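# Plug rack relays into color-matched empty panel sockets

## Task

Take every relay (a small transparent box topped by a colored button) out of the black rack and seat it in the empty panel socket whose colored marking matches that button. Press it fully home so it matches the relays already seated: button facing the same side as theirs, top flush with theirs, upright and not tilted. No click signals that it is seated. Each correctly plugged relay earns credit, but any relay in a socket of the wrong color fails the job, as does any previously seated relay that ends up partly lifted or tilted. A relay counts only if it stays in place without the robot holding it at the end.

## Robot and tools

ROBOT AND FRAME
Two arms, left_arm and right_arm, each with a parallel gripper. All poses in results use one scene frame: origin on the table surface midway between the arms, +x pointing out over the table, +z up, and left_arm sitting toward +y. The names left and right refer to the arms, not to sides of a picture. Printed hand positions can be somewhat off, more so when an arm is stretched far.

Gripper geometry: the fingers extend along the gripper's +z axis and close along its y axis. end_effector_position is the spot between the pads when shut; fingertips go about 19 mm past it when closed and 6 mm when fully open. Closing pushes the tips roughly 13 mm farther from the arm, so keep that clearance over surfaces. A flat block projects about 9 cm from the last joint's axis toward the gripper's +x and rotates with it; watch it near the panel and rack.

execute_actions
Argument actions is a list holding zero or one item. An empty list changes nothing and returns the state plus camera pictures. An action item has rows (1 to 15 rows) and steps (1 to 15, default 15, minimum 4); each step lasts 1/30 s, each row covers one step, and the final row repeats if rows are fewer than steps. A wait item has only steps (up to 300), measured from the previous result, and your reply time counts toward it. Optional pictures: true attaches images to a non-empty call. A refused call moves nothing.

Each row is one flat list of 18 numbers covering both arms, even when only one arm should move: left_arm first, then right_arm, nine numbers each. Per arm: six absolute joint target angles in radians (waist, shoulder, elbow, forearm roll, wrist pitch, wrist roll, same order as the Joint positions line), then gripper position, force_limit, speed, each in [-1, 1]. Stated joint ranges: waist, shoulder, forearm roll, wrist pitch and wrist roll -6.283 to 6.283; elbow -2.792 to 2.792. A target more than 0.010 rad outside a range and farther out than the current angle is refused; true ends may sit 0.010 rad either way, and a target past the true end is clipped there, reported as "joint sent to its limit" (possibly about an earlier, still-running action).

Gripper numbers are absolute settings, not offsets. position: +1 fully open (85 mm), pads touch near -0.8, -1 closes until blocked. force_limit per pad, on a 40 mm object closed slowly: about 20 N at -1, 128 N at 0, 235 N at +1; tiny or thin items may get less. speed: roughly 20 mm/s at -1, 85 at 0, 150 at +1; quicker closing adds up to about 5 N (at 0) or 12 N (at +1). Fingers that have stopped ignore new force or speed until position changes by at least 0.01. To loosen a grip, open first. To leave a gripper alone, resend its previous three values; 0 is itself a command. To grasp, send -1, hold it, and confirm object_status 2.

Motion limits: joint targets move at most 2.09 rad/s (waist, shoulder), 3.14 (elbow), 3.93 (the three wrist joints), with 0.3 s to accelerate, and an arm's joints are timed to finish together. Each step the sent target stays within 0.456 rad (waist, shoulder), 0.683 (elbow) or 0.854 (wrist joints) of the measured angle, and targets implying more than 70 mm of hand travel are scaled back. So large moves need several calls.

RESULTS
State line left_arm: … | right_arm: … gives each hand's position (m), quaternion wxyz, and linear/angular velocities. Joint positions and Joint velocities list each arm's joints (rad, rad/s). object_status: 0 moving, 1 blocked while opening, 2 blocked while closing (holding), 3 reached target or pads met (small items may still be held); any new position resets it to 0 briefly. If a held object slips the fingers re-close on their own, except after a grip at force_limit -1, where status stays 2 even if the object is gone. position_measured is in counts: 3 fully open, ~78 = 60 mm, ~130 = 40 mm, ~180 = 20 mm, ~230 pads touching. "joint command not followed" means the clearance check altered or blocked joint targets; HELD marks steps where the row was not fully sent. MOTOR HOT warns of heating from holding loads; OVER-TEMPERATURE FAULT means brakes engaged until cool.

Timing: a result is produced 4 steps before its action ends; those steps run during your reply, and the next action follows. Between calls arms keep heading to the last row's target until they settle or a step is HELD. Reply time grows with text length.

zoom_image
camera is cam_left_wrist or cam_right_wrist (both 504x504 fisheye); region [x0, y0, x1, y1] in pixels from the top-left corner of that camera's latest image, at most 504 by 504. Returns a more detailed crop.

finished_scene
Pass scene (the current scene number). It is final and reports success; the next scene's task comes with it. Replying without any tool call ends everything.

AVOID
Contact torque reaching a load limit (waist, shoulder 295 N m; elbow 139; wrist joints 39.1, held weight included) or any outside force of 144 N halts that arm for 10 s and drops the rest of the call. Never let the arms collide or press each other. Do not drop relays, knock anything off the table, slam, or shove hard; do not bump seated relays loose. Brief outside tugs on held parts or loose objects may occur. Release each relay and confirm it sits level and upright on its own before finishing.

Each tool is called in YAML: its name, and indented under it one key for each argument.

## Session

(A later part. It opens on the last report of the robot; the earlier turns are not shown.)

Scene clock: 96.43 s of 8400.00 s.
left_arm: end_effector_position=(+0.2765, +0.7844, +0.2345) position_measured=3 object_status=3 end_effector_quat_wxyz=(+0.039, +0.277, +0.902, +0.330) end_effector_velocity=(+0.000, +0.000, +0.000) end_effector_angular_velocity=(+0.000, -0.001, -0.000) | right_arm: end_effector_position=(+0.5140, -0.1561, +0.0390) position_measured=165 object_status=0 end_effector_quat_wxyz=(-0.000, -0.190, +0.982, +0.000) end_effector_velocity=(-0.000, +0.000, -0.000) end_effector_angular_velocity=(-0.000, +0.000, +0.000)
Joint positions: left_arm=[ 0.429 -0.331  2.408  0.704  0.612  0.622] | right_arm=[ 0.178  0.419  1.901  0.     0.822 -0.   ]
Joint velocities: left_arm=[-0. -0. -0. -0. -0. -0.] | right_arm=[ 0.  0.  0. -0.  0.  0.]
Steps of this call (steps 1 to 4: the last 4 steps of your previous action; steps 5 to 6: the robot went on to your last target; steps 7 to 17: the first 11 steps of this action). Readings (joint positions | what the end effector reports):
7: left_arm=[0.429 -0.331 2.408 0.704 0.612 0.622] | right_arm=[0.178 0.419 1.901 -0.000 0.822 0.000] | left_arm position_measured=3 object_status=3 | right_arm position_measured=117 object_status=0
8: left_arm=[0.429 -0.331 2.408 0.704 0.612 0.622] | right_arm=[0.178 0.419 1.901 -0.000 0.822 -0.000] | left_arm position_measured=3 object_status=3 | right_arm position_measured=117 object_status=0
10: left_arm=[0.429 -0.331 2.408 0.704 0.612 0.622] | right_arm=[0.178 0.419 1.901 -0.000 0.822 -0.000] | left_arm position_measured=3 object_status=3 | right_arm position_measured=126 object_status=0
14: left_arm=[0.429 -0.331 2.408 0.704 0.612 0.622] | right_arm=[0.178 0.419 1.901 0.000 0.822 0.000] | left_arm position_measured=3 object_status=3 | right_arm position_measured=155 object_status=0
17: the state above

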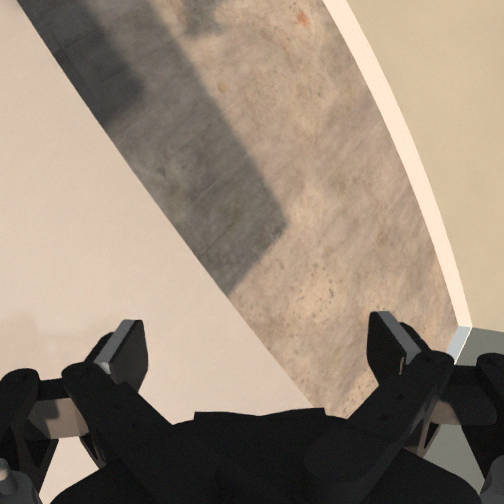

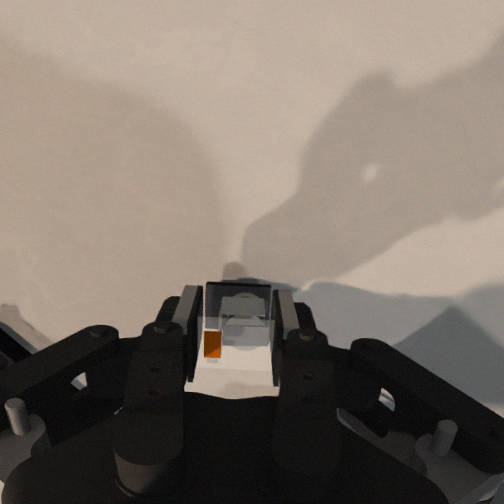

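execute_actions:
  actions:
    - {"rows":[[0.429,-0.331,2.408,0.704,0.612,0.622,1,0,0,0.1783,0.37,1.87,0,0.9016,0,-1,-0.3,0],[0.429,-0.331,2.408,0.704,0.612,0.622,1,0,0,0.1783,0.37,1.87,0,0.9016,0,-1,-0.3,0],[0.429,-0.331,2.408,0.704,0.612,0.622,1,0,0,0.1783,0.3237,1.8374,0,0.9805,0,-1,-0.3,0],[0.429,-0.331,2.408,0.704,0.612,0.622,1,0,0,0.1783,0.3237,1.8374,0,0.9805,0,-1,-0.3,0],[0.429,-0.331,2.408,0.704,0.612,0.622,1,0,0,0.1783,0.3237,1.8374,0,0.9805,0.3,-1,-0.3,0],[0.429,-0.331,2.408,0.704,0.612,0.622,1,0,0,0.1783,0.3237,1.8374,0,0.9805,0.5,-1,-0.3,0],[0.429,-0.331,2.408,0.704,0.612,0.622,1,0,0,0.1783,0.3237,1.8374,0,0.9805,0.7,-1,-0.3,0],[0.429,-0.331,2.408,0.704,0.612,0.622,1,0,0,0.184,0.355,1.785,0,1.0,0.9,-1,-0.3,0],[0.429,-0.331,2.408,0.704,0.612,0.622,1,0,0,0.19,0.39,1.73,0,1.02,1.1,-1,-0.3,0],[0.429,-0.331,2.408,0.704,0.612,0.622,1,0,0,0.195,0.425,1.68,0,1.037,1.3,-1,-0.3,0],[0.429,-0.331,2.408,0.704,0.612,0.622,1,0,0,0.2,0.458,1.6275,0,1.056,1.5,-1,-0.3,0],[0.429,-0.331,2.408,0.704,0.612,0.622,1,0,0,0.206,0.49,1.575,0,1.075,1.7,-1,-0.3,0],[0.429,-0.331,2.408,0.704,0.612,0.622,1,0,0,0.212,0.525,1.52,0,1.094,1.9,-1,-0.3,0],[0.429,-0.331,2.408,0.704,0.612,0.622,1,0,0,0.218,0.56,1.47,0,1.113,2.05,-1,-0.3,0],[0.429,-0.331,2.408,0.704,0.612,0.622,1,0,0,0.2233,0.5924,1.4176,0,1.1316,2.2079,-1,-0.3,0]],"steps":15}

execute_actions:
  actions:
    - {"steps":25}
  pictures: true

Scene clock: 97.30 s of 8400.00 s.
left_arm: end_effector_position=(+0.2765, +0.7844, +0.2345) position_measured=3 object_status=3 end_effector_quat_wxyz=(+0.039, +0.277, +0.902, +0.330) end_effector_velocity=(-0.000, +0.000, +0.000) end_effector_angular_velocity=(+0.000, +0.000, -0.000) | right_arm: end_effector_position=(+0.5155, -0.1553, +0.1237) position_measured=165 object_status=2 end_effector_quat_wxyz=(-0.003, -0.067, +0.998, -0.001) end_effector_velocity=(+0.049, +0.029, +0.038) end_effector_angular_velocity=(-0.036, +0.051, -2.474)
Joint positions: left_arm=[ 0.429 -0.331  2.408  0.704  0.612  0.622] | right_arm=[0.179 0.334 1.836 0.    0.977 0.248]
Joint velocities: left_arm=[ 0.001  0.    -0.    -0.    -0.     0.001] | right_arm=[ 0.013  0.068 -0.179  0.     0.172  2.487]
Steps of this call (steps 1 to 4: the last 4 steps of your previous action; steps 5 to 15: the robot went on to your last target; steps 16 to 26: the first 11 steps of this action). Readings (joint positions | what the end effector reports):
16: left_arm=[0.429 -0.331 2.408 0.704 0.612 0.622] | right_arm=[0.178 0.419 1.901 0.000 0.822 -0.000] | left_arm position_measured=3 object_status=3 | right_arm position_measured=165 object_status=2
17: left_arm=[0.429 -0.331 2.408 0.704 0.612 0.622] | right_arm=[0.178 0.416 1.899 0.000 0.827 -0.000] | left_arm position_measured=3 object_status=3 | right_arm position_measured=165 object_status=2
19: left_arm=[0.429 -0.331 2.408 0.704 0.612 0.622] | right_arm=[0.178 0.387 1.880 0.000 0.876 -0.000] | left_arm position_measured=3 object_status=3 | right_arm position_measured=165 object_status=2
23: left_arm=[0.429 -0.331 2.408 0.704 0.612 0.622] | right_arm=[0.178 0.333 1.845 0.000 0.963 0.059] | left_arm position_measured=3 object_status=3 | right_arm position_measured=165 object_status=2
26: the state above

Scene clock: 98.13 s of 8400.00 s.
left_arm: end_effector_position=(+0.2765, +0.7844, +0.2345) position_measured=3 object_status=3 end_effector_quat_wxyz=(+0.039, +0.277, +0.902, +0.330) end_effector_velocity=(+0.001, -0.000, +0.000) end_effector_angular_velocity=(+0.000, +0.001, -0.002) | right_arm: end_effector_position=(+0.6742, -0.0504, +0.1300) position_measured=165 object_status=2 end_effector_quat_wxyz=(-0.000, +0.777, +0.629, -0.000) end_effector_velocity=(+0.001, -0.001, +0.002) end_effector_angular_velocity=(+0.001, -0.002, -0.011)
Joint positions: left_arm=[ 0.429 -0.331  2.408  0.704  0.612  0.622] | right_arm=[0.223 0.592 1.418 0.    1.132 2.207]
Joint velocities: left_arm=[-0.002  0.    -0.001 -0.     0.     0.001] | right_arm=[-0.001 -0.002 -0.001  0.     0.     0.01 ]
Kept back: nothing.
Steps of this call (steps 1 to 4: the last 4 steps of your previous action; steps 5 to 25: the robot went on to your last target). Readings (joint positions | what the end effector reports):
1: left_arm=[0.429 -0.331 2.408 0.704 0.612 0.622] | right_arm=[0.179 0.338 1.828 0.000 0.984 0.340] | left_arm position_measured=3 object_status=3 | right_arm position_measured=165 object_status=2
2: left_arm=[0.429 -0.331 2.408 0.704 0.612 0.622] | right_arm=[0.180 0.343 1.816 0.000 0.992 0.440] | left_arm position_measured=3 object_status=3 | right_arm position_measured=165 object_status=2
4: left_arm=[0.429 -0.331 2.408 0.704 0.612 0.622] | right_arm=[0.184 0.366 1.774 0.000 1.013 0.607] | left_arm position_measured=3 object_status=3 | right_arm position_measured=165 object_status=2
8: left_arm=[0.429 -0.331 2.408 0.704 0.612 0.622] | right_arm=[0.197 0.442 1.654 0.000 1.052 0.897] | left_arm position_measured=3 object_status=3 | right_arm position_measured=165 object_status=2
25: the state above

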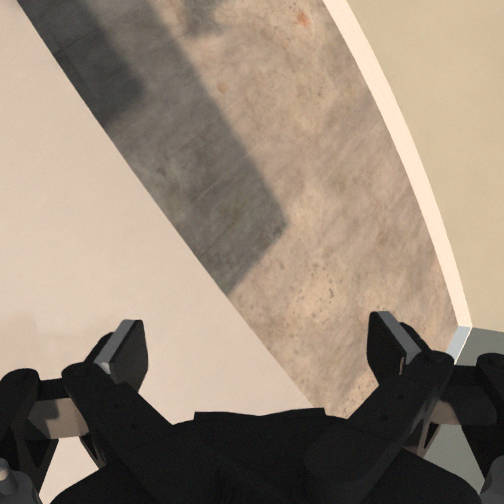

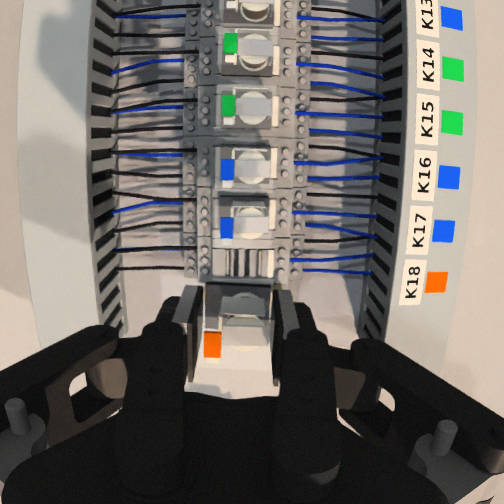

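execute_actions:
  actions:
    - {"rows":[[0.429,-0.331,2.408,0.704,0.612,0.622,1,0,0,0.2224,0.6248,1.4525,0,1.0643,2.207,-1,-0.3,0]],"steps":15}

execute_actions:
  actions:
    - {"steps":6}
  pictures: true

Scene clock: 98.83 s of 8400.00 s.
left_arm: end_effector_position=(+0.2765, +0.7844, +0.2345) position_measured=3 object_status=3 end_effector_quat_wxyz=(+0.039, +0.277, +0.902, +0.330) end_effector_velocity=(-0.000, +0.000, -0.000) end_effector_angular_velocity=(-0.000, -0.001, +0.001) | right_arm: end_effector_position=(+0.6740, -0.0513, +0.0847) position_measured=165 object_status=2 end_effector_quat_wxyz=(-0.000, +0.777, +0.629, -0.000) end_effector_velocity=(-0.000, -0.001, +0.001) end_effector_angular_velocity=(+0.001, -0.001, -0.000)
Joint positions: left_arm=[ 0.429 -0.331  2.408  0.704  0.612  0.622] | right_arm=[ 0.222  0.625  1.452 -0.     1.064  2.207]
Joint velocities: left_arm=[ 0.001 -0.     0.    -0.    -0.001 -0.001] | right_arm=[-0.001 -0.002  0.002  0.001 -0.001 -0.001]
Steps of this call (steps 1 to 10: the robot went on to your last target; steps 11 to 21: the first 11 steps of this action). Readings (joint positions | what the end effector reports):
11: left_arm=[0.429 -0.331 2.408 0.704 0.612 0.622] | right_arm=[0.223 0.593 1.418 0.000 1.132 2.208] | left_arm position_measured=3 object_status=3 | right_arm position_measured=165 object_status=2
12: left_arm=[0.429 -0.331 2.408 0.704 0.612 0.622] | right_arm=[0.223 0.595 1.421 0.000 1.125 2.208] | left_arm position_measured=3 object_status=3 | right_arm position_measured=165 object_status=2
14: left_arm=[0.429 -0.331 2.408 0.704 0.612 0.622] | right_arm=[0.223 0.617 1.445 -0.000 1.081 2.208] | left_arm position_measured=3 object_status=3 | right_arm position_measured=165 object_status=2
18: left_arm=[0.429 -0.331 2.408 0.704 0.612 0.622] | right_arm=[0.222 0.625 1.452 -0.000 1.065 2.207] | left_arm position_measured=3 object_status=3 | right_arm position_measured=165 object_status=2
21: the state above

Scene clock: 99.03 s of 8400.00 s.
left_arm: end_effector_position=(+0.2765, +0.7844, +0.2345) position_measured=3 object_status=3 end_effector_quat_wxyz=(+0.039, +0.277, +0.902, +0.330) end_effector_velocity=(+0.000, +0.000, +0.000) end_effector_angular_velocity=(-0.000, -0.001, +0.001) | right_arm: end_effector_position=(+0.6740, -0.0514, +0.0849) position_measured=165 object_status=2 end_effector_quat_wxyz=(-0.000, +0.777, +0.629, -0.000) end_effector_velocity=(+0.000, -0.000, +0.001) end_effector_angular_velocity=(+0.000, -0.001, +0.000)
Joint positions: left_arm=[ 0.429 -0.331  2.408  0.704  0.612  0.622] | right_arm=[ 0.222  0.625  1.452 -0.     1.064  2.207]
Joint velocities: left_arm=[-0.    -0.    -0.001  0.     0.001 -0.001] | right_arm=[-0.    -0.001  0.    -0.    -0.    -0.   ]
Kept back: nothing.
Steps of this call (steps 1 to 4: the last 4 steps of your previous action; steps 5 to 6: the robot went on to your last target). Readings (joint positions | what the end effector reports):
1: left_arm=[0.429 -0.331 2.408 0.704 0.612 0.622] | right_arm=[0.222 0.625 1.452 -0.000 1.064 2.207] | left_arm position_measured=3 object_status=3 | right_arm position_measured=165 object_status=2
2: left_arm=[0.429 -0.331 2.408 0.704 0.612 0.622] | right_arm=[0.222 0.625 1.452 -0.000 1.064 2.207] | left_arm position_measured=3 object_status=3 | right_arm position_measured=165 object_status=2
4: left_arm=[0.429 -0.331 2.408 0.704 0.612 0.622] | right_arm=[0.222 0.625 1.452 -0.000 1.064 2.207] | left_arm position_measured=3 object_status=3 | right_arm position_measured=165 object_status=2
6: the state above

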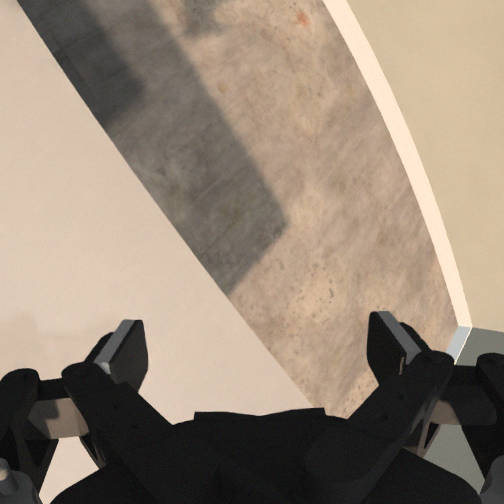

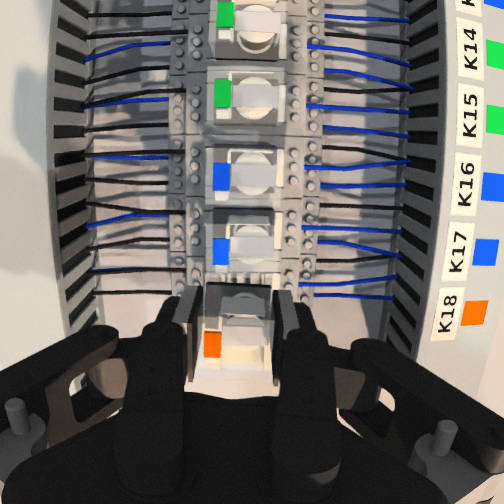

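zoom_image:
  camera: "cam_right_wrist"
  region: [160,140,320,400]

Region (160, 140, 320, 400) of cam_right_wrist's 504x504 image, scaled by 1.938, with more detail than that image has; it fills the left 310 columns of this view, and the rest is white.

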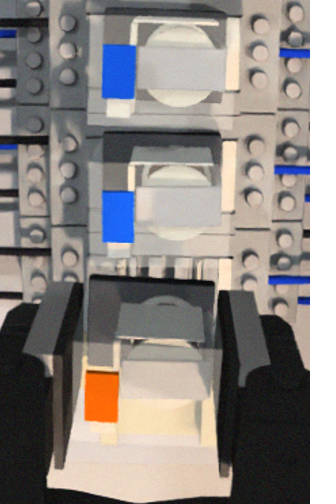

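execute_actions:
  actions:
    - {"rows":[[0.429,-0.331,2.408,0.704,0.612,0.622,1,0,0,0.2222,0.6288,1.4456,0,1.0672,2.2068,-1,-0.3,0],[0.429,-0.331,2.408,0.704,0.612,0.622,1,0,0,0.2222,0.6288,1.4456,0,1.0672,2.2068,-1,-0.3,0],[0.429,-0.331,2.408,0.704,0.612,0.622,1,0,0,0.2222,0.6288,1.4456,0,1.0672,2.2068,-1,-0.3,0],[0.429,-0.331,2.408,0.704,0.612,0.622,1,0,0,0.2222,0.6288,1.4456,0,1.0672,2.2068,-1,-0.3,0],[0.429,-0.331,2.408,0.704,0.612,0.622,1,0,0,0.2222,0.6288,1.4456,0,1.0672,2.2068,-1,-0.3,0],[0.429,-0.331,2.408,0.704,0.612,0.622,1,0,0,0.2222,0.6324,1.4495,0,1.0598,2.2068,-1,-0.3,0]],"steps":15}
  pictures: true

zoom_image:
  camera: "cam_right_wrist"
  region: [160,140,320,400]

Scene clock: 101.40 s of 8400.00 s.
left_arm: end_effector_position=(+0.2765, +0.7844, +0.2345) position_measured=3 object_status=3 end_effector_quat_wxyz=(+0.039, +0.277, +0.902, +0.330) end_effector_velocity=(-0.001, +0.001, -0.000) end_effector_angular_velocity=(-0.001, -0.001, +0.003) | right_arm: end_effector_position=(+0.6763, -0.0505, +0.0801) position_measured=165 object_status=2 end_effector_quat_wxyz=(-0.000, +0.777, +0.629, -0.000) end_effector_velocity=(+0.001, +0.001, +0.001) end_effector_angular_velocity=(+0.002, -0.004, +0.001)
Joint positions: left_arm=[ 0.429 -0.331  2.408  0.704  0.612  0.622] | right_arm=[0.222 0.632 1.449 0.    1.06  2.207]
Joint velocities: left_arm=[ 0.002  0.    -0.     0.     0.    -0.002] | right_arm=[ 0.001 -0.001  0.     0.    -0.003 -0.   ]
Steps of this call (steps 1 to 15: the robot went on to your last target; steps 16 to 60: nothing new was sent; steps 61 to 71: the first 11 steps of this action). Readings (joint positions | what the end effector reports):
61: left_arm=[0.429 -0.331 2.408 0.704 0.612 0.622] | right_arm=[0.222 0.625 1.452 0.000 1.064 2.207] | left_arm position_measured=3 object_status=3 | right_arm position_measured=165 object_status=2
62: left_arm=[0.429 -0.331 2.408 0.704 0.612 0.622] | right_arm=[0.222 0.626 1.449 0.000 1.065 2.207] | left_arm position_measured=3 object_status=3 | right_arm position_measured=165 object_status=2
64: left_arm=[0.429 -0.331 2.408 0.704 0.612 0.622] | right_arm=[0.222 0.628 1.446 0.000 1.066 2.207] | left_arm position_measured=3 object_status=3 | right_arm position_measured=165 object_status=2
68: left_arm=[0.429 -0.331 2.408 0.704 0.612 0.622] | right_arm=[0.222 0.632 1.449 0.000 1.062 2.207] | left_arm position_measured=3 object_status=3 | right_arm position_measured=165 object_status=2
71: the state above

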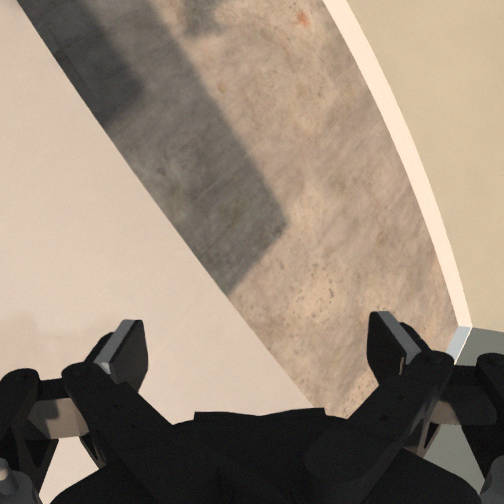

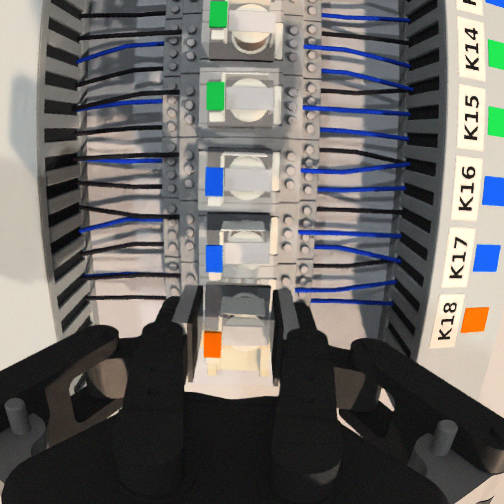

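Region (160, 140, 320, 400) of cam_right_wrist's 504x504 image, scaled by 1.938, with more detail than that image has; it fills the left 310 columns of this view, and the rest is white.

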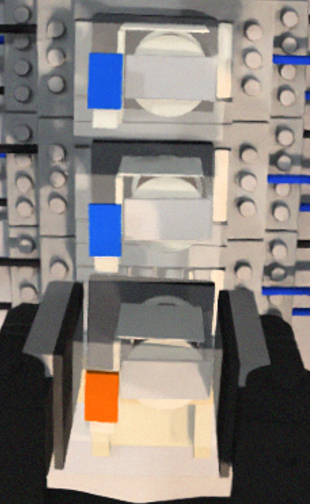

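execute_actions:
  actions:
    - {"rows":[[0.429,-0.331,2.408,0.704,0.612,0.622,1,0,0,0.2222,0.6348,1.4514,0,1.0554,2.2068,-1,-0.3,0],[0.429,-0.331,2.408,0.704,0.612,0.622,1,0,0,0.2222,0.6348,1.4514,0,1.0554,2.2068,-1,-0.3,0],[0.429,-0.331,2.408,0.704,0.612,0.622,1,0,0,0.2222,0.6348,1.4514,0,1.0554,2.2068,-1,-0.3,0],[0.429,-0.331,2.408,0.704,0.612,0.622,1,0,0,0.2222,0.636,1.4523,0,1.0533,2.2068,-1,-0.3,0],[0.429,-0.331,2.408,0.704,0.612,0.622,1,0,0,0.2222,0.636,1.4523,0,1.0533,2.2068,-1,-0.3,0],[0.429,-0.331,2.408,0.704,0.612,0.622,1,0,0,0.2222,0.636,1.4523,0,1.0533,2.2068,-1,-0.3,0],[0.429,-0.331,2.408,0.704,0.612,0.622,1,0,0,0.2222,0.6372,1.4533,0,1.0511,2.2068,-1,-0.3,0]],"steps":15}
  pictures: true

Scene clock: 102.97 s of 8400.00 s.
left_arm: end_effector_position=(+0.2765, +0.7844, +0.2345) position_measured=3 object_status=3 end_effector_quat_wxyz=(+0.039, +0.277, +0.902, +0.330) end_effector_velocity=(+0.001, -0.000, +0.000) end_effector_angular_velocity=(+0.000, +0.000, -0.002) | right_arm: end_effector_position=(+0.6764, -0.0505, +0.0740) position_measured=165 object_status=2 end_effector_quat_wxyz=(+0.000, +0.777, +0.629, -0.000) end_effector_velocity=(+0.000, +0.000, -0.001) end_effector_angular_velocity=(+0.001, -0.000, -0.000)
Joint positions: left_arm=[ 0.429 -0.331  2.408  0.704  0.612  0.622] | right_arm=[ 0.222  0.637  1.453 -0.     1.051  2.207]
Joint velocities: left_arm=[-0.001  0.    -0.001 -0.     0.001  0.001] | right_arm=[ 0.     0.001 -0.     0.    -0.001  0.   ]
Steps of this call (steps 1 to 4: the last 4 steps of your previous action; steps 5 to 15: the robot went on to your last target; steps 16 to 36: nothing new was sent; steps 37 to 47: the first 11 steps of this action). Readings (joint positions | what the end effector reports):
37: left_arm=[0.429 -0.331 2.408 0.704 0.612 0.622] | right_arm=[0.222 0.633 1.450 -0.000 1.060 2.207] | left_arm position_measured=3 object_status=3 | right_arm position_measured=165 object_status=2
38: left_arm=[0.429 -0.331 2.408 0.704 0.612 0.622] | right_arm=[0.222 0.633 1.450 -0.000 1.057 2.207] | left_arm position_measured=3 object_status=3 | right_arm position_measured=165 object_status=2
40: left_arm=[0.429 -0.331 2.408 0.704 0.612 0.622] | right_arm=[0.222 0.635 1.451 -0.000 1.055 2.207] | left_arm position_measured=3 object_status=3 | right_arm position_measured=165 object_status=2
44: left_arm=[0.429 -0.331 2.408 0.704 0.612 0.622] | right_arm=[0.222 0.637 1.453 -0.000 1.052 2.207] | left_arm position_measured=3 object_status=3 | right_arm position_measured=165 object_status=2
47: the state above

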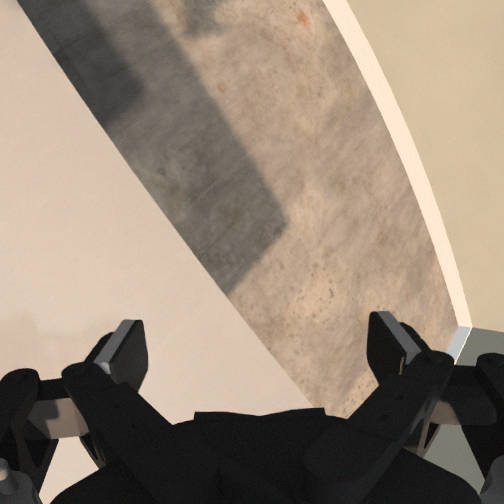

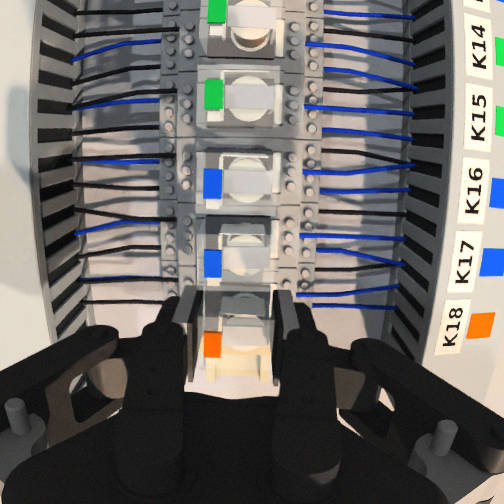

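execute_actions:
  actions:
    - {"rows":[[0.429,-0.331,2.408,0.704,0.612,0.622,1,0,0,0.2222,0.638,1.4539,0,1.0497,2.2068,-1,-0.3,0],[0.429,-0.331,2.408,0.704,0.612,0.622,1,0,0,0.2222,0.638,1.4539,0,1.0497,2.2068,-1,-0.3,0],[0.429,-0.331,2.408,0.704,0.612,0.622,1,0,0,0.2222,0.638,1.4539,0,1.0497,2.2068,-1,-0.3,0],[0.429,-0.331,2.408,0.704,0.612,0.622,1,0,0,0.2222,0.6388,1.4546,0,1.0482,2.2068,-1,-0.3,0],[0.429,-0.331,2.408,0.704,0.612,0.622,1,0,0,0.2222,0.6388,1.4546,0,1.0482,2.2068,-1,-0.3,0],[0.429,-0.331,2.408,0.704,0.612,0.622,1,0,0,0.2222,0.6388,1.4546,0,1.0482,2.2068,-1,-0.3,0],[0.429,-0.331,2.408,0.704,0.612,0.622,1,0,0,0.2222,0.6396,1.4552,0,1.0467,2.2068,-1,-0.3,0]],"steps":15}
  pictures: true

zoom_image:
  camera: "cam_right_wrist"
  region: [160,60,320,400]

Scene clock: 103.67 s of 8400.00 s.
left_arm: end_effector_position=(+0.2765, +0.7844, +0.2345) position_measured=3 object_status=3 end_effector_quat_wxyz=(+0.039, +0.277, +0.902, +0.330) end_effector_velocity=(+0.000, -0.000, +0.000) end_effector_angular_velocity=(+0.000, -0.000, -0.001) | right_arm: end_effector_position=(+0.6765, -0.0504, +0.0711) position_measured=165 object_status=2 end_effector_quat_wxyz=(+0.000, +0.777, +0.629, +0.000) end_effector_velocity=(-0.000, +0.000, -0.001) end_effector_angular_velocity=(-0.000, +0.001, -0.000)
Joint positions: left_arm=[ 0.429 -0.331  2.408  0.704  0.612  0.622] | right_arm=[0.222 0.64  1.455 0.    1.047 2.207]
Joint velocities: left_arm=[-0.001 -0.     0.     0.    -0.     0.   ] | right_arm=[ 0.     0.001  0.     0.    -0.001 -0.   ]
Steps of this call (steps 1 to 4: the last 4 steps of your previous action; steps 5 to 10: the robot went on to your last target; steps 11 to 21: the first 11 steps of this action). Readings (joint positions | what the end effector reports):
11: left_arm=[0.429 -0.331 2.408 0.704 0.612 0.622] | right_arm=[0.222 0.637 1.453 -0.000 1.051 2.207] | left_arm position_measured=3 object_status=3 | right_arm position_measured=165 object_status=2
12: left_arm=[0.429 -0.331 2.408 0.704 0.612 0.622] | right_arm=[0.222 0.638 1.453 -0.000 1.050 2.207] | left_arm position_measured=3 object_status=3 | right_arm position_measured=165 object_status=2
14: left_arm=[0.429 -0.331 2.408 0.704 0.612 0.622] | right_arm=[0.222 0.638 1.454 -0.000 1.050 2.207] | left_arm position_measured=3 object_status=3 | right_arm position_measured=165 object_status=2
18: left_arm=[0.429 -0.331 2.408 0.704 0.612 0.622] | right_arm=[0.222 0.639 1.455 0.000 1.047 2.207] | left_arm position_measured=3 object_status=3 | right_arm position_measured=165 object_status=2
21: the state above

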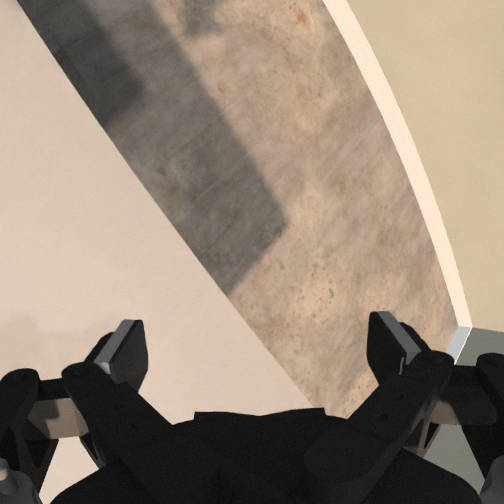

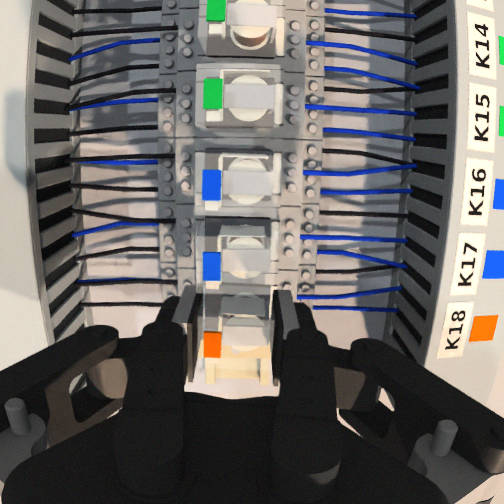

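Region (160, 60, 320, 400) of cam_right_wrist's 504x504 image, scaled by 1.482, with more detail than that image has; it fills the left 237 columns of this view, and the rest is white.

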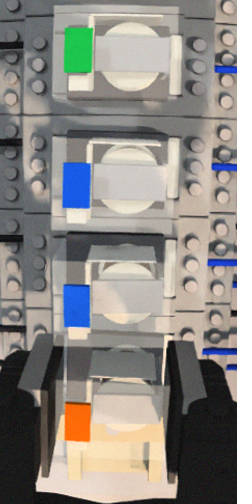

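execute_actions:
  actions:
    - {"rows":[[0.429,-0.331,2.408,0.704,0.612,0.622,1,0,0,0.2222,0.64,1.4555,0,1.046,2.2068,-1,-0.3,0],[0.429,-0.331,2.408,0.704,0.612,0.622,1,0,0,0.2222,0.64,1.4555,0,1.046,2.2068,-1,-0.3,0],[0.429,-0.331,2.408,0.704,0.612,0.622,1,0,0,0.2222,0.64,1.4555,0,1.046,2.2068,-1,-0.3,0],[0.429,-0.331,2.408,0.704,0.612,0.622,1,0,0,0.2222,0.64,1.4555,0,1.046,2.2068,-1,-0.3,0],[0.429,-0.331,2.408,0.704,0.612,0.622,1,0,0,0.2222,0.6404,1.4559,0,1.0453,2.2068,-1,-0.3,0]],"steps":12}

execute_actions:
  actions:
    - {"rows":[[0.429,-0.331,2.408,0.704,0.612,0.622,1,0,0,0.2222,0.6408,1.4562,0,1.0446,2.2068,-1,-0.3,0]],"steps":9}
  pictures: true

Scene clock: 104.23 s of 8400.00 s.
left_arm: end_effector_position=(+0.2765, +0.7844, +0.2345) position_measured=3 object_status=3 end_effector_quat_wxyz=(+0.039, +0.277, +0.902, +0.330) end_effector_velocity=(-0.000, -0.000, -0.000) end_effector_angular_velocity=(-0.001, -0.001, +0.002) | right_arm: end_effector_position=(+0.6763, -0.0505, +0.0700) position_measured=165 object_status=2 end_effector_quat_wxyz=(-0.000, +0.777, +0.629, -0.000) end_effector_velocity=(+0.001, -0.000, -0.002) end_effector_angular_velocity=(-0.000, -0.000, -0.000)
Joint positions: left_arm=[ 0.429 -0.331  2.408  0.704  0.612  0.622] | right_arm=[0.222 0.64  1.456 0.    1.046 2.207]
Joint velocities: left_arm=[ 0.     0.     0.001 -0.    -0.    -0.002] | right_arm=[-0.     0.003 -0.    -0.    -0.002  0.   ]
Steps of this call (steps 1 to 4: the last 4 steps of your previous action; steps 5 to 9: the robot went on to your last target; steps 10 to 17: the first 8 steps of this action). Readings (joint positions | what the end effector reports):
10: left_arm=[0.429 -0.331 2.408 0.704 0.612 0.622] | right_arm=[0.222 0.640 1.455 0.000 1.047 2.207] | left_arm position_measured=3 object_status=3 | right_arm position_measured=165 object_status=2
11: left_arm=[0.429 -0.331 2.408 0.704 0.612 0.622] | right_arm=[0.222 0.640 1.455 0.000 1.046 2.207] | left_arm position_measured=3 object_status=3 | right_arm position_measured=165 object_status=2
13: left_arm=[0.429 -0.331 2.408 0.704 0.612 0.622] | right_arm=[0.222 0.640 1.455 0.000 1.046 2.207] | left_arm position_measured=3 object_status=3 | right_arm position_measured=165 object_status=2
17: the state above

Scene clock: 104.53 s of 8400.00 s.
left_arm: end_effector_position=(+0.2765, +0.7844, +0.2345) position_measured=3 object_status=3 end_effector_quat_wxyz=(+0.039, +0.277, +0.902, +0.330) end_effector_velocity=(+0.001, -0.000, +0.000) end_effector_angular_velocity=(+0.000, -0.001, -0.001) | right_arm: end_effector_position=(+0.6765, -0.0504, +0.0697) position_measured=165 object_status=2 end_effector_quat_wxyz=(+0.000, +0.777, +0.629, +0.000) end_effector_velocity=(-0.000, +0.001, -0.001) end_effector_angular_velocity=(+0.001, -0.000, +0.001)
Joint positions: left_arm=[ 0.429 -0.331  2.408  0.704  0.612  0.622] | right_arm=[0.222 0.641 1.456 0.    1.045 2.207]
Joint velocities: left_arm=[-0.001  0.001 -0.001 -0.    -0.001 -0.   ] | right_arm=[ 0.001  0.001  0.     0.001 -0.001  0.   ]
Steps of this call (steps 1 to 4: the last 4 steps of your previous action; steps 5 to 9: the first 5 steps of this action). Readings (joint positions | what the end effector reports):
5: left_arm=[0.429 -0.331 2.408 0.704 0.612 0.622] | right_arm=[0.222 0.640 1.456 0.000 1.045 2.207] | left_arm position_measured=3 object_status=3 | right_arm position_measured=165 object_status=2
6: left_arm=[0.429 -0.331 2.408 0.704 0.612 0.622] | right_arm=[0.222 0.641 1.456 0.000 1.045 2.207] | left_arm position_measured=3 object_status=3 | right_arm position_measured=165 object_status=2
8: left_arm=[0.429 -0.331 2.408 0.704 0.612 0.622] | right_arm=[0.222 0.641 1.456 0.000 1.045 2.207] | left_arm position_measured=3 object_status=3 | right_arm position_measured=165 object_status=2
9: the state above

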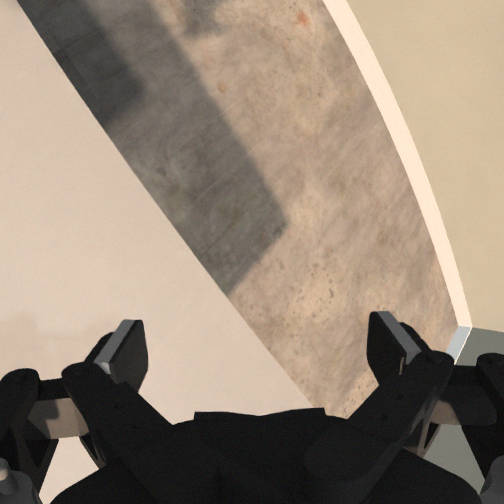

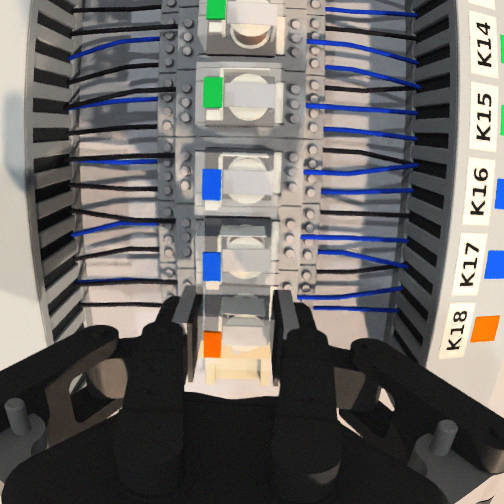

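execute_actions:
  actions:
    - {"rows":[[0.429,-0.331,2.408,0.704,0.612,0.622,1,0,0,0.2222,0.6412,1.4565,0,1.0439,2.2068,-1,-0.3,0]],"steps":12}

Scene clock: 104.93 s of 8400.00 s.
left_arm: end_effector_position=(+0.2765, +0.7844, +0.2345) position_measured=3 object_status=3 end_effector_quat_wxyz=(+0.039, +0.277, +0.902, +0.330) end_effector_velocity=(+0.001, -0.000, +0.001) end_effector_angular_velocity=(+0.001, -0.001, -0.001) | right_arm: end_effector_position=(+0.6765, -0.0504, +0.0691) position_measured=165 object_status=2 end_effector_quat_wxyz=(+0.000, +0.777, +0.629, +0.000) end_effector_velocity=(-0.000, +0.000, -0.001) end_effector_angular_velocity=(-0.000, +0.002, -0.000)
Joint positions: left_arm=[ 0.429 -0.331  2.408  0.704  0.612  0.622] | right_arm=[0.222 0.641 1.457 0.    1.044 2.207]
Joint velocities: left_arm=[-0.001 -0.    -0.001 -0.    -0.     0.   ] | right_arm=[ 0.     0.002  0.     0.    -0.    -0.   ]
Steps of this call (steps 1 to 4: the last 4 steps of your previous action; steps 5 to 12: the first 8 steps of this action). Readings (joint positions | what the end effector reports):
5: left_arm=[0.429 -0.331 2.408 0.704 0.612 0.622] | right_arm=[0.222 0.641 1.456 0.000 1.045 2.207] | left_arm position_measured=3 object_status=3 | right_arm position_measured=165 object_status=2
6: left_arm=[0.429 -0.331 2.408 0.704 0.612 0.622] | right_arm=[0.222 0.641 1.456 0.000 1.044 2.207] | left_arm position_measured=3 object_status=3 | right_arm position_measured=165 object_status=2
8: left_arm=[0.429 -0.331 2.408 0.704 0.612 0.622] | right_arm=[0.222 0.641 1.456 0.000 1.044 2.207] | left_arm position_measured=3 object_status=3 | right_arm position_measured=165 object_status=2
12: the state above

execute_actions:
  actions:
    - {"rows":[[0.429,-0.331,2.408,0.704,0.612,0.622,1,0,0,0.2222,0.6412,1.4565,0,1.0439,2.2068,0.1,0,0.5],[0.429,-0.331,2.408,0.704,0.612,0.622,1,0,0,0.2222,0.6412,1.4565,0,1.0439,2.2068,0.1,0,0.5],[0.429,-0.331,2.408,0.704,0.612,0.622,1,0,0,0.2222,0.6412,1.4565,0,1.0439,2.2068,0.1,0,0.5],[0.429,-0.331,2.408,0.704,0.612,0.622,1,0,0,0.2222,0.6412,1.4565,0,1.0439,2.2068,0.1,0,0.5],[0.429,-0.331,2.408,0.704,0.612,0.622,1,0,0,0.2222,0.6412,1.4565,0,1.0439,2.2068,0.1,0,0.5],[0.429,-0.331,2.408,0.704,0.612,0.622,1,0,0,0.2222,0.6412,1.4565,0,1.0439,2.2068,0.1,0,0.5],[0.429,-0.331,2.408,0.704,0.612,0.622,1,0,0,0.2222,0.6412,1.4565,0,1.0439,2.2068,0.1,0,0.5],[0.429,-0.331,2.408,0.704,0.612,0.622,1,0,0,0.2222,0.6412,1.4565,0,1.0439,2.2068,0.1,0,0.5],[0.429,-0.331,2.408,0.704,0.612,0.622,1,0,0,0.2222,0.6,1.4236,0,1.118,2.2068,0.1,0,0.5]],"steps":15}

execute_actions:
  actions:
    - {"steps":12}
  pictures: true

zoom_image:
  camera: "cam_right_wrist"
  region: [160,60,340,340]

Scene clock: 105.67 s of 8400.00 s.
left_arm: end_effector_position=(+0.2765, +0.7844, +0.2345) position_measured=3 object_status=3 end_effector_quat_wxyz=(+0.039, +0.277, +0.902, +0.330) end_effector_velocity=(+0.000, -0.000, -0.000) end_effector_angular_velocity=(+0.000, -0.000, -0.001) | right_arm: end_effector_position=(+0.6759, -0.0507, +0.0857) position_measured=117 object_status=0 end_effector_quat_wxyz=(-0.000, +0.777, +0.629, -0.001) end_effector_velocity=(-0.001, -0.001, +0.531) end_effector_angular_velocity=(+0.002, -0.005, -0.001)
Joint positions: left_arm=[ 0.429 -0.331  2.408  0.704  0.612  0.622] | right_arm=[0.222 0.628 1.445 0.    1.07  2.207]
Joint velocities: left_arm=[-0. -0.  0.  0. -0.  0.] | right_arm=[-0.001 -0.42  -0.352  0.     0.766  0.   ]
Steps of this call (steps 1 to 4: the last 4 steps of your previous action; steps 5 to 11: the robot went on to your last target; steps 12 to 22: the first 11 steps of this action). Readings (joint positions | what the end effector reports):
12: left_arm=[0.429 -0.331 2.408 0.704 0.612 0.622] | right_arm=[0.222 0.641 1.457 0.000 1.044 2.207] | left_arm position_measured=3 object_status=3 | right_arm position_measured=165 object_status=0
13: left_arm=[0.429 -0.331 2.408 0.704 0.612 0.622] | right_arm=[0.222 0.641 1.457 0.000 1.044 2.207] | left_arm position_measured=3 object_status=3 | right_arm position_measured=165 object_status=0
15: left_arm=[0.429 -0.331 2.408 0.704 0.612 0.622] | right_arm=[0.222 0.642 1.457 0.000 1.044 2.207] | left_arm position_measured=3 object_status=3 | right_arm position_measured=152 object_status=0
19: left_arm=[0.429 -0.331 2.408 0.704 0.612 0.622] | right_arm=[0.222 0.642 1.457 0.000 1.044 2.207] | left_arm position_measured=3 object_status=3 | right_arm position_measured=121 object_status=0
22: the state above

Scene clock: 106.07 s of 8400.00 s.
left_arm: end_effector_position=(+0.2765, +0.7844, +0.2345) position_measured=3 object_status=3 end_effector_quat_wxyz=(+0.039, +0.277, +0.902, +0.330) end_effector_velocity=(+0.000, +0.000, -0.000) end_effector_angular_velocity=(+0.000, -0.001, -0.000) | right_arm: end_effector_position=(+0.6752, -0.0510, +0.1206) position_measured=117 object_status=3 end_effector_quat_wxyz=(+0.000, +0.777, +0.629, +0.000) end_effector_velocity=(+0.000, +0.000, -0.000) end_effector_angular_velocity=(-0.000, +0.000, +0.000)
Joint positions: left_arm=[ 0.429 -0.331  2.408  0.704  0.612  0.622] | right_arm=[0.222 0.6   1.424 0.    1.118 2.207]
Joint velocities: left_arm=[ 0.001  0.     0.     0.    -0.001  0.   ] | right_arm=[ 0.  0. -0. -0.  0. -0.]
Kept back: nothing.
Steps of this call (steps 1 to 4: the last 4 steps of your previous action; steps 5 to 12: the robot went on to your last target). Readings (joint positions | what the end effector reports):
1: left_arm=[0.429 -0.331 2.408 0.704 0.612 0.622] | right_arm=[0.222 0.613 1.433 0.000 1.096 2.207] | left_arm position_measured=3 object_status=3 | right_arm position_measured=117 object_status=0
2: left_arm=[0.429 -0.331 2.408 0.704 0.612 0.622] | right_arm=[0.222 0.602 1.425 0.000 1.112 2.207] | left_arm position_measured=3 object_status=3 | right_arm position_measured=117 object_status=0
4: left_arm=[0.429 -0.331 2.408 0.704 0.612 0.622] | right_arm=[0.222 0.600 1.424 0.000 1.118 2.207] | left_arm position_measured=3 object_status=3 | right_arm position_measured=117 object_status=0
8: left_arm=[0.429 -0.331 2.408 0.704 0.612 0.622] | right_arm=[0.222 0.600 1.424 0.000 1.118 2.207] | left_arm position_measured=3 object_status=3 | right_arm position_measured=117 object_status=3
12: the state above

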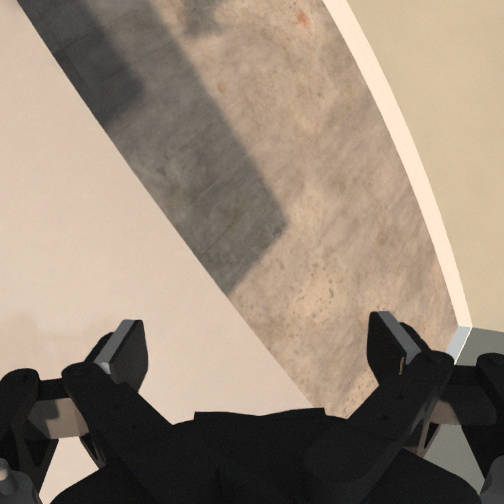

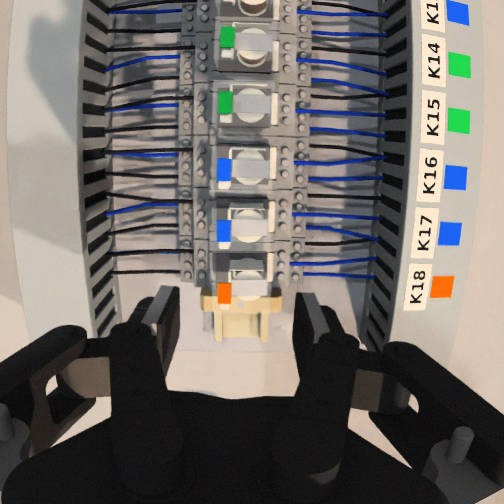

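Region (160, 60, 340, 340) of cam_right_wrist's 504x504 image, scaled by 1.800, with more detail than that image has; it fills the left 324 columns of this view, and the rest is white.

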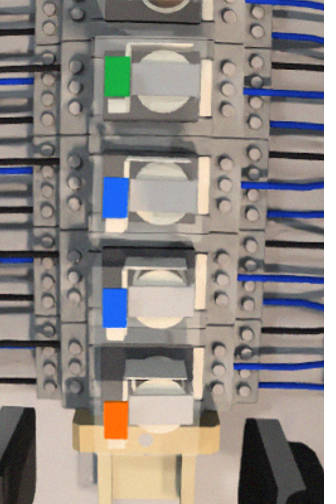

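execute_actions:
  actions:
    - {"rows":[[0.429,-0.331,2.408,0.704,0.612,0.622,1,0,0,0.2909,0.5164,1.5946,0,1.0306,2.2755,-0.5,0,0.5]],"steps":15}

execute_actions:
  actions:
    - {"steps":8}
  pictures: true

zoom_image:
  camera: "cam_right_wrist"
  region: [380,40,504,360]

Scene clock: 106.97 s of 8400.00 s.
left_arm: end_effector_position=(+0.2765, +0.7844, +0.2345) position_measured=3 object_status=3 end_effector_quat_wxyz=(+0.039, +0.277, +0.902, +0.330) end_effector_velocity=(-0.000, -0.000, -0.000) end_effector_angular_velocity=(-0.000, +0.000, -0.000) | right_arm: end_effector_position=(+0.5882, -0.0314, +0.1051) position_measured=188 object_status=0 end_effector_quat_wxyz=(+0.000, +0.777, +0.629, +0.000) end_effector_velocity=(-0.003, -0.001, -0.002) end_effector_angular_velocity=(-0.001, +0.003, -0.001)
Joint positions: left_arm=[ 0.429 -0.331  2.408  0.704  0.612  0.622] | right_arm=[ 0.291  0.516  1.594 -0.     1.031  2.275]
Joint velocities: left_arm=[-0.  0.  0. -0. -0. -0.] | right_arm=[ 0.001 -0.     0.005  0.    -0.001  0.002]
Steps of this call (steps 1 to 16: the robot went on to your last target; steps 17 to 27: the first 11 steps of this action). Readings (joint positions | what the end effector reports):
17: left_arm=[0.429 -0.331 2.408 0.704 0.612 0.622] | right_arm=[0.222 0.600 1.424 -0.000 1.118 2.207] | left_arm position_measured=3 object_status=3 | right_arm position_measured=117 object_status=0
18: left_arm=[0.429 -0.331 2.408 0.704 0.612 0.622] | right_arm=[0.224 0.598 1.429 -0.000 1.116 2.208] | left_arm position_measured=3 object_status=3 | right_arm position_measured=117 object_status=0
20: left_arm=[0.429 -0.331 2.408 0.704 0.612 0.622] | right_arm=[0.242 0.576 1.475 -0.000 1.092 2.227] | left_arm position_measured=3 object_status=3 | right_arm position_measured=130 object_status=0
24: left_arm=[0.429 -0.331 2.408 0.704 0.612 0.622] | right_arm=[0.288 0.520 1.587 -0.000 1.035 2.272] | left_arm position_measured=3 object_status=3 | right_arm position_measured=169 object_status=0
27: the state above

Scene clock: 107.23 s of 8400.00 s.
left_arm: end_effector_position=(+0.2765, +0.7844, +0.2345) position_measured=3 object_status=3 end_effector_quat_wxyz=(+0.039, +0.277, +0.902, +0.330) end_effector_velocity=(+0.001, -0.000, -0.000) end_effector_angular_velocity=(+0.000, +0.000, -0.002) | right_arm: end_effector_position=(+0.5880, -0.0315, +0.1049) position_measured=192 object_status=0 end_effector_quat_wxyz=(+0.000, +0.777, +0.629, -0.000) end_effector_velocity=(+0.000, -0.000, +0.001) end_effector_angular_velocity=(+0.000, -0.001, -0.000)
Joint positions: left_arm=[ 0.429 -0.331  2.408  0.704  0.612  0.622] | right_arm=[ 0.291  0.516  1.595 -0.     1.031  2.275]
Joint velocities: left_arm=[-0.001  0.    -0.     0.    -0.001  0.001] | right_arm=[-0.    -0.001  0.    -0.    -0.     0.   ]
Kept back: nothing.
Steps of this call (steps 1 to 4: the last 4 steps of your previous action; steps 5 to 8: the robot went on to your last target). Readings (joint positions | what the end effector reports):
1: left_arm=[0.429 -0.331 2.408 0.704 0.612 0.622] | right_arm=[0.291 0.516 1.594 -0.000 1.031 2.275] | left_arm position_measured=3 object_status=3 | right_arm position_measured=190 object_status=0
2: left_arm=[0.429 -0.331 2.408 0.704 0.612 0.622] | right_arm=[0.291 0.516 1.594 -0.000 1.031 2.275] | left_arm position_measured=3 object_status=3 | right_arm position_measured=191 object_status=0
4: left_arm=[0.429 -0.331 2.408 0.704 0.612 0.622] | right_arm=[0.291 0.516 1.595 -0.000 1.031 2.275] | left_arm position_measured=3 object_status=3 | right_arm position_measured=192 object_status=0
8: the state above

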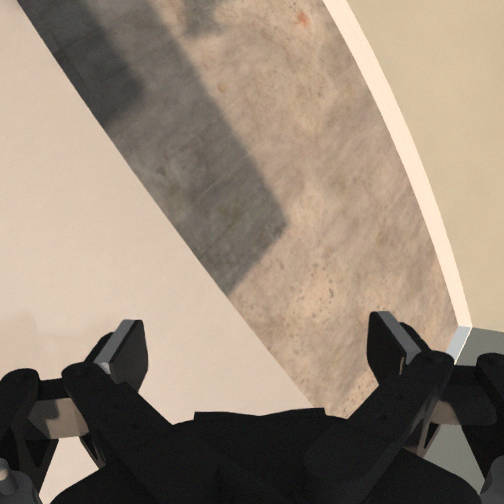

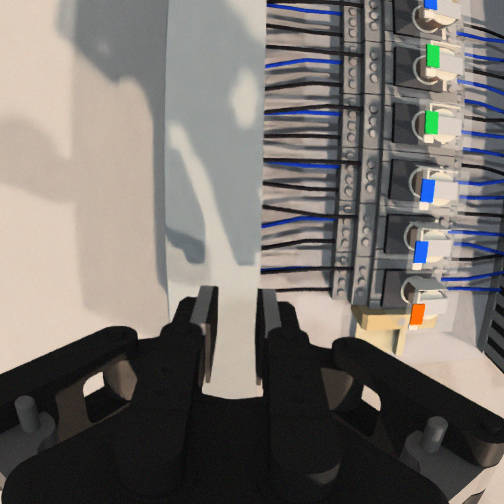

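Region (380, 40, 504, 360) of cam_right_wrist's 504x504 image, scaled by 1.575, with more detail than that image has; it fills the left 195 columns of this view, and the rest is white.

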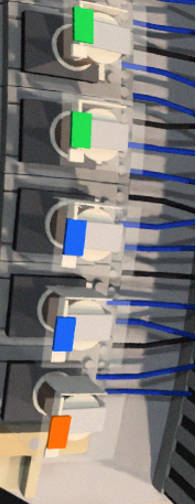

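zoom_image:
  camera: "cam_right_wrist"
  region: [370,160,490,340]

Region (370, 160, 490, 340) of cam_right_wrist's 504x504 image, scaled by 2.800, with more detail than that image has.

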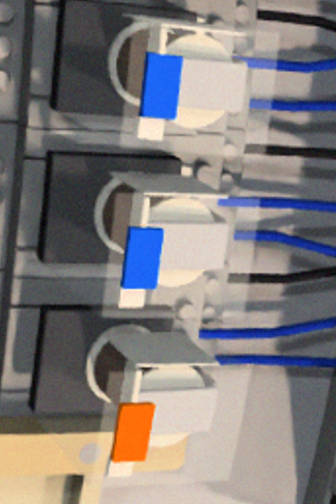

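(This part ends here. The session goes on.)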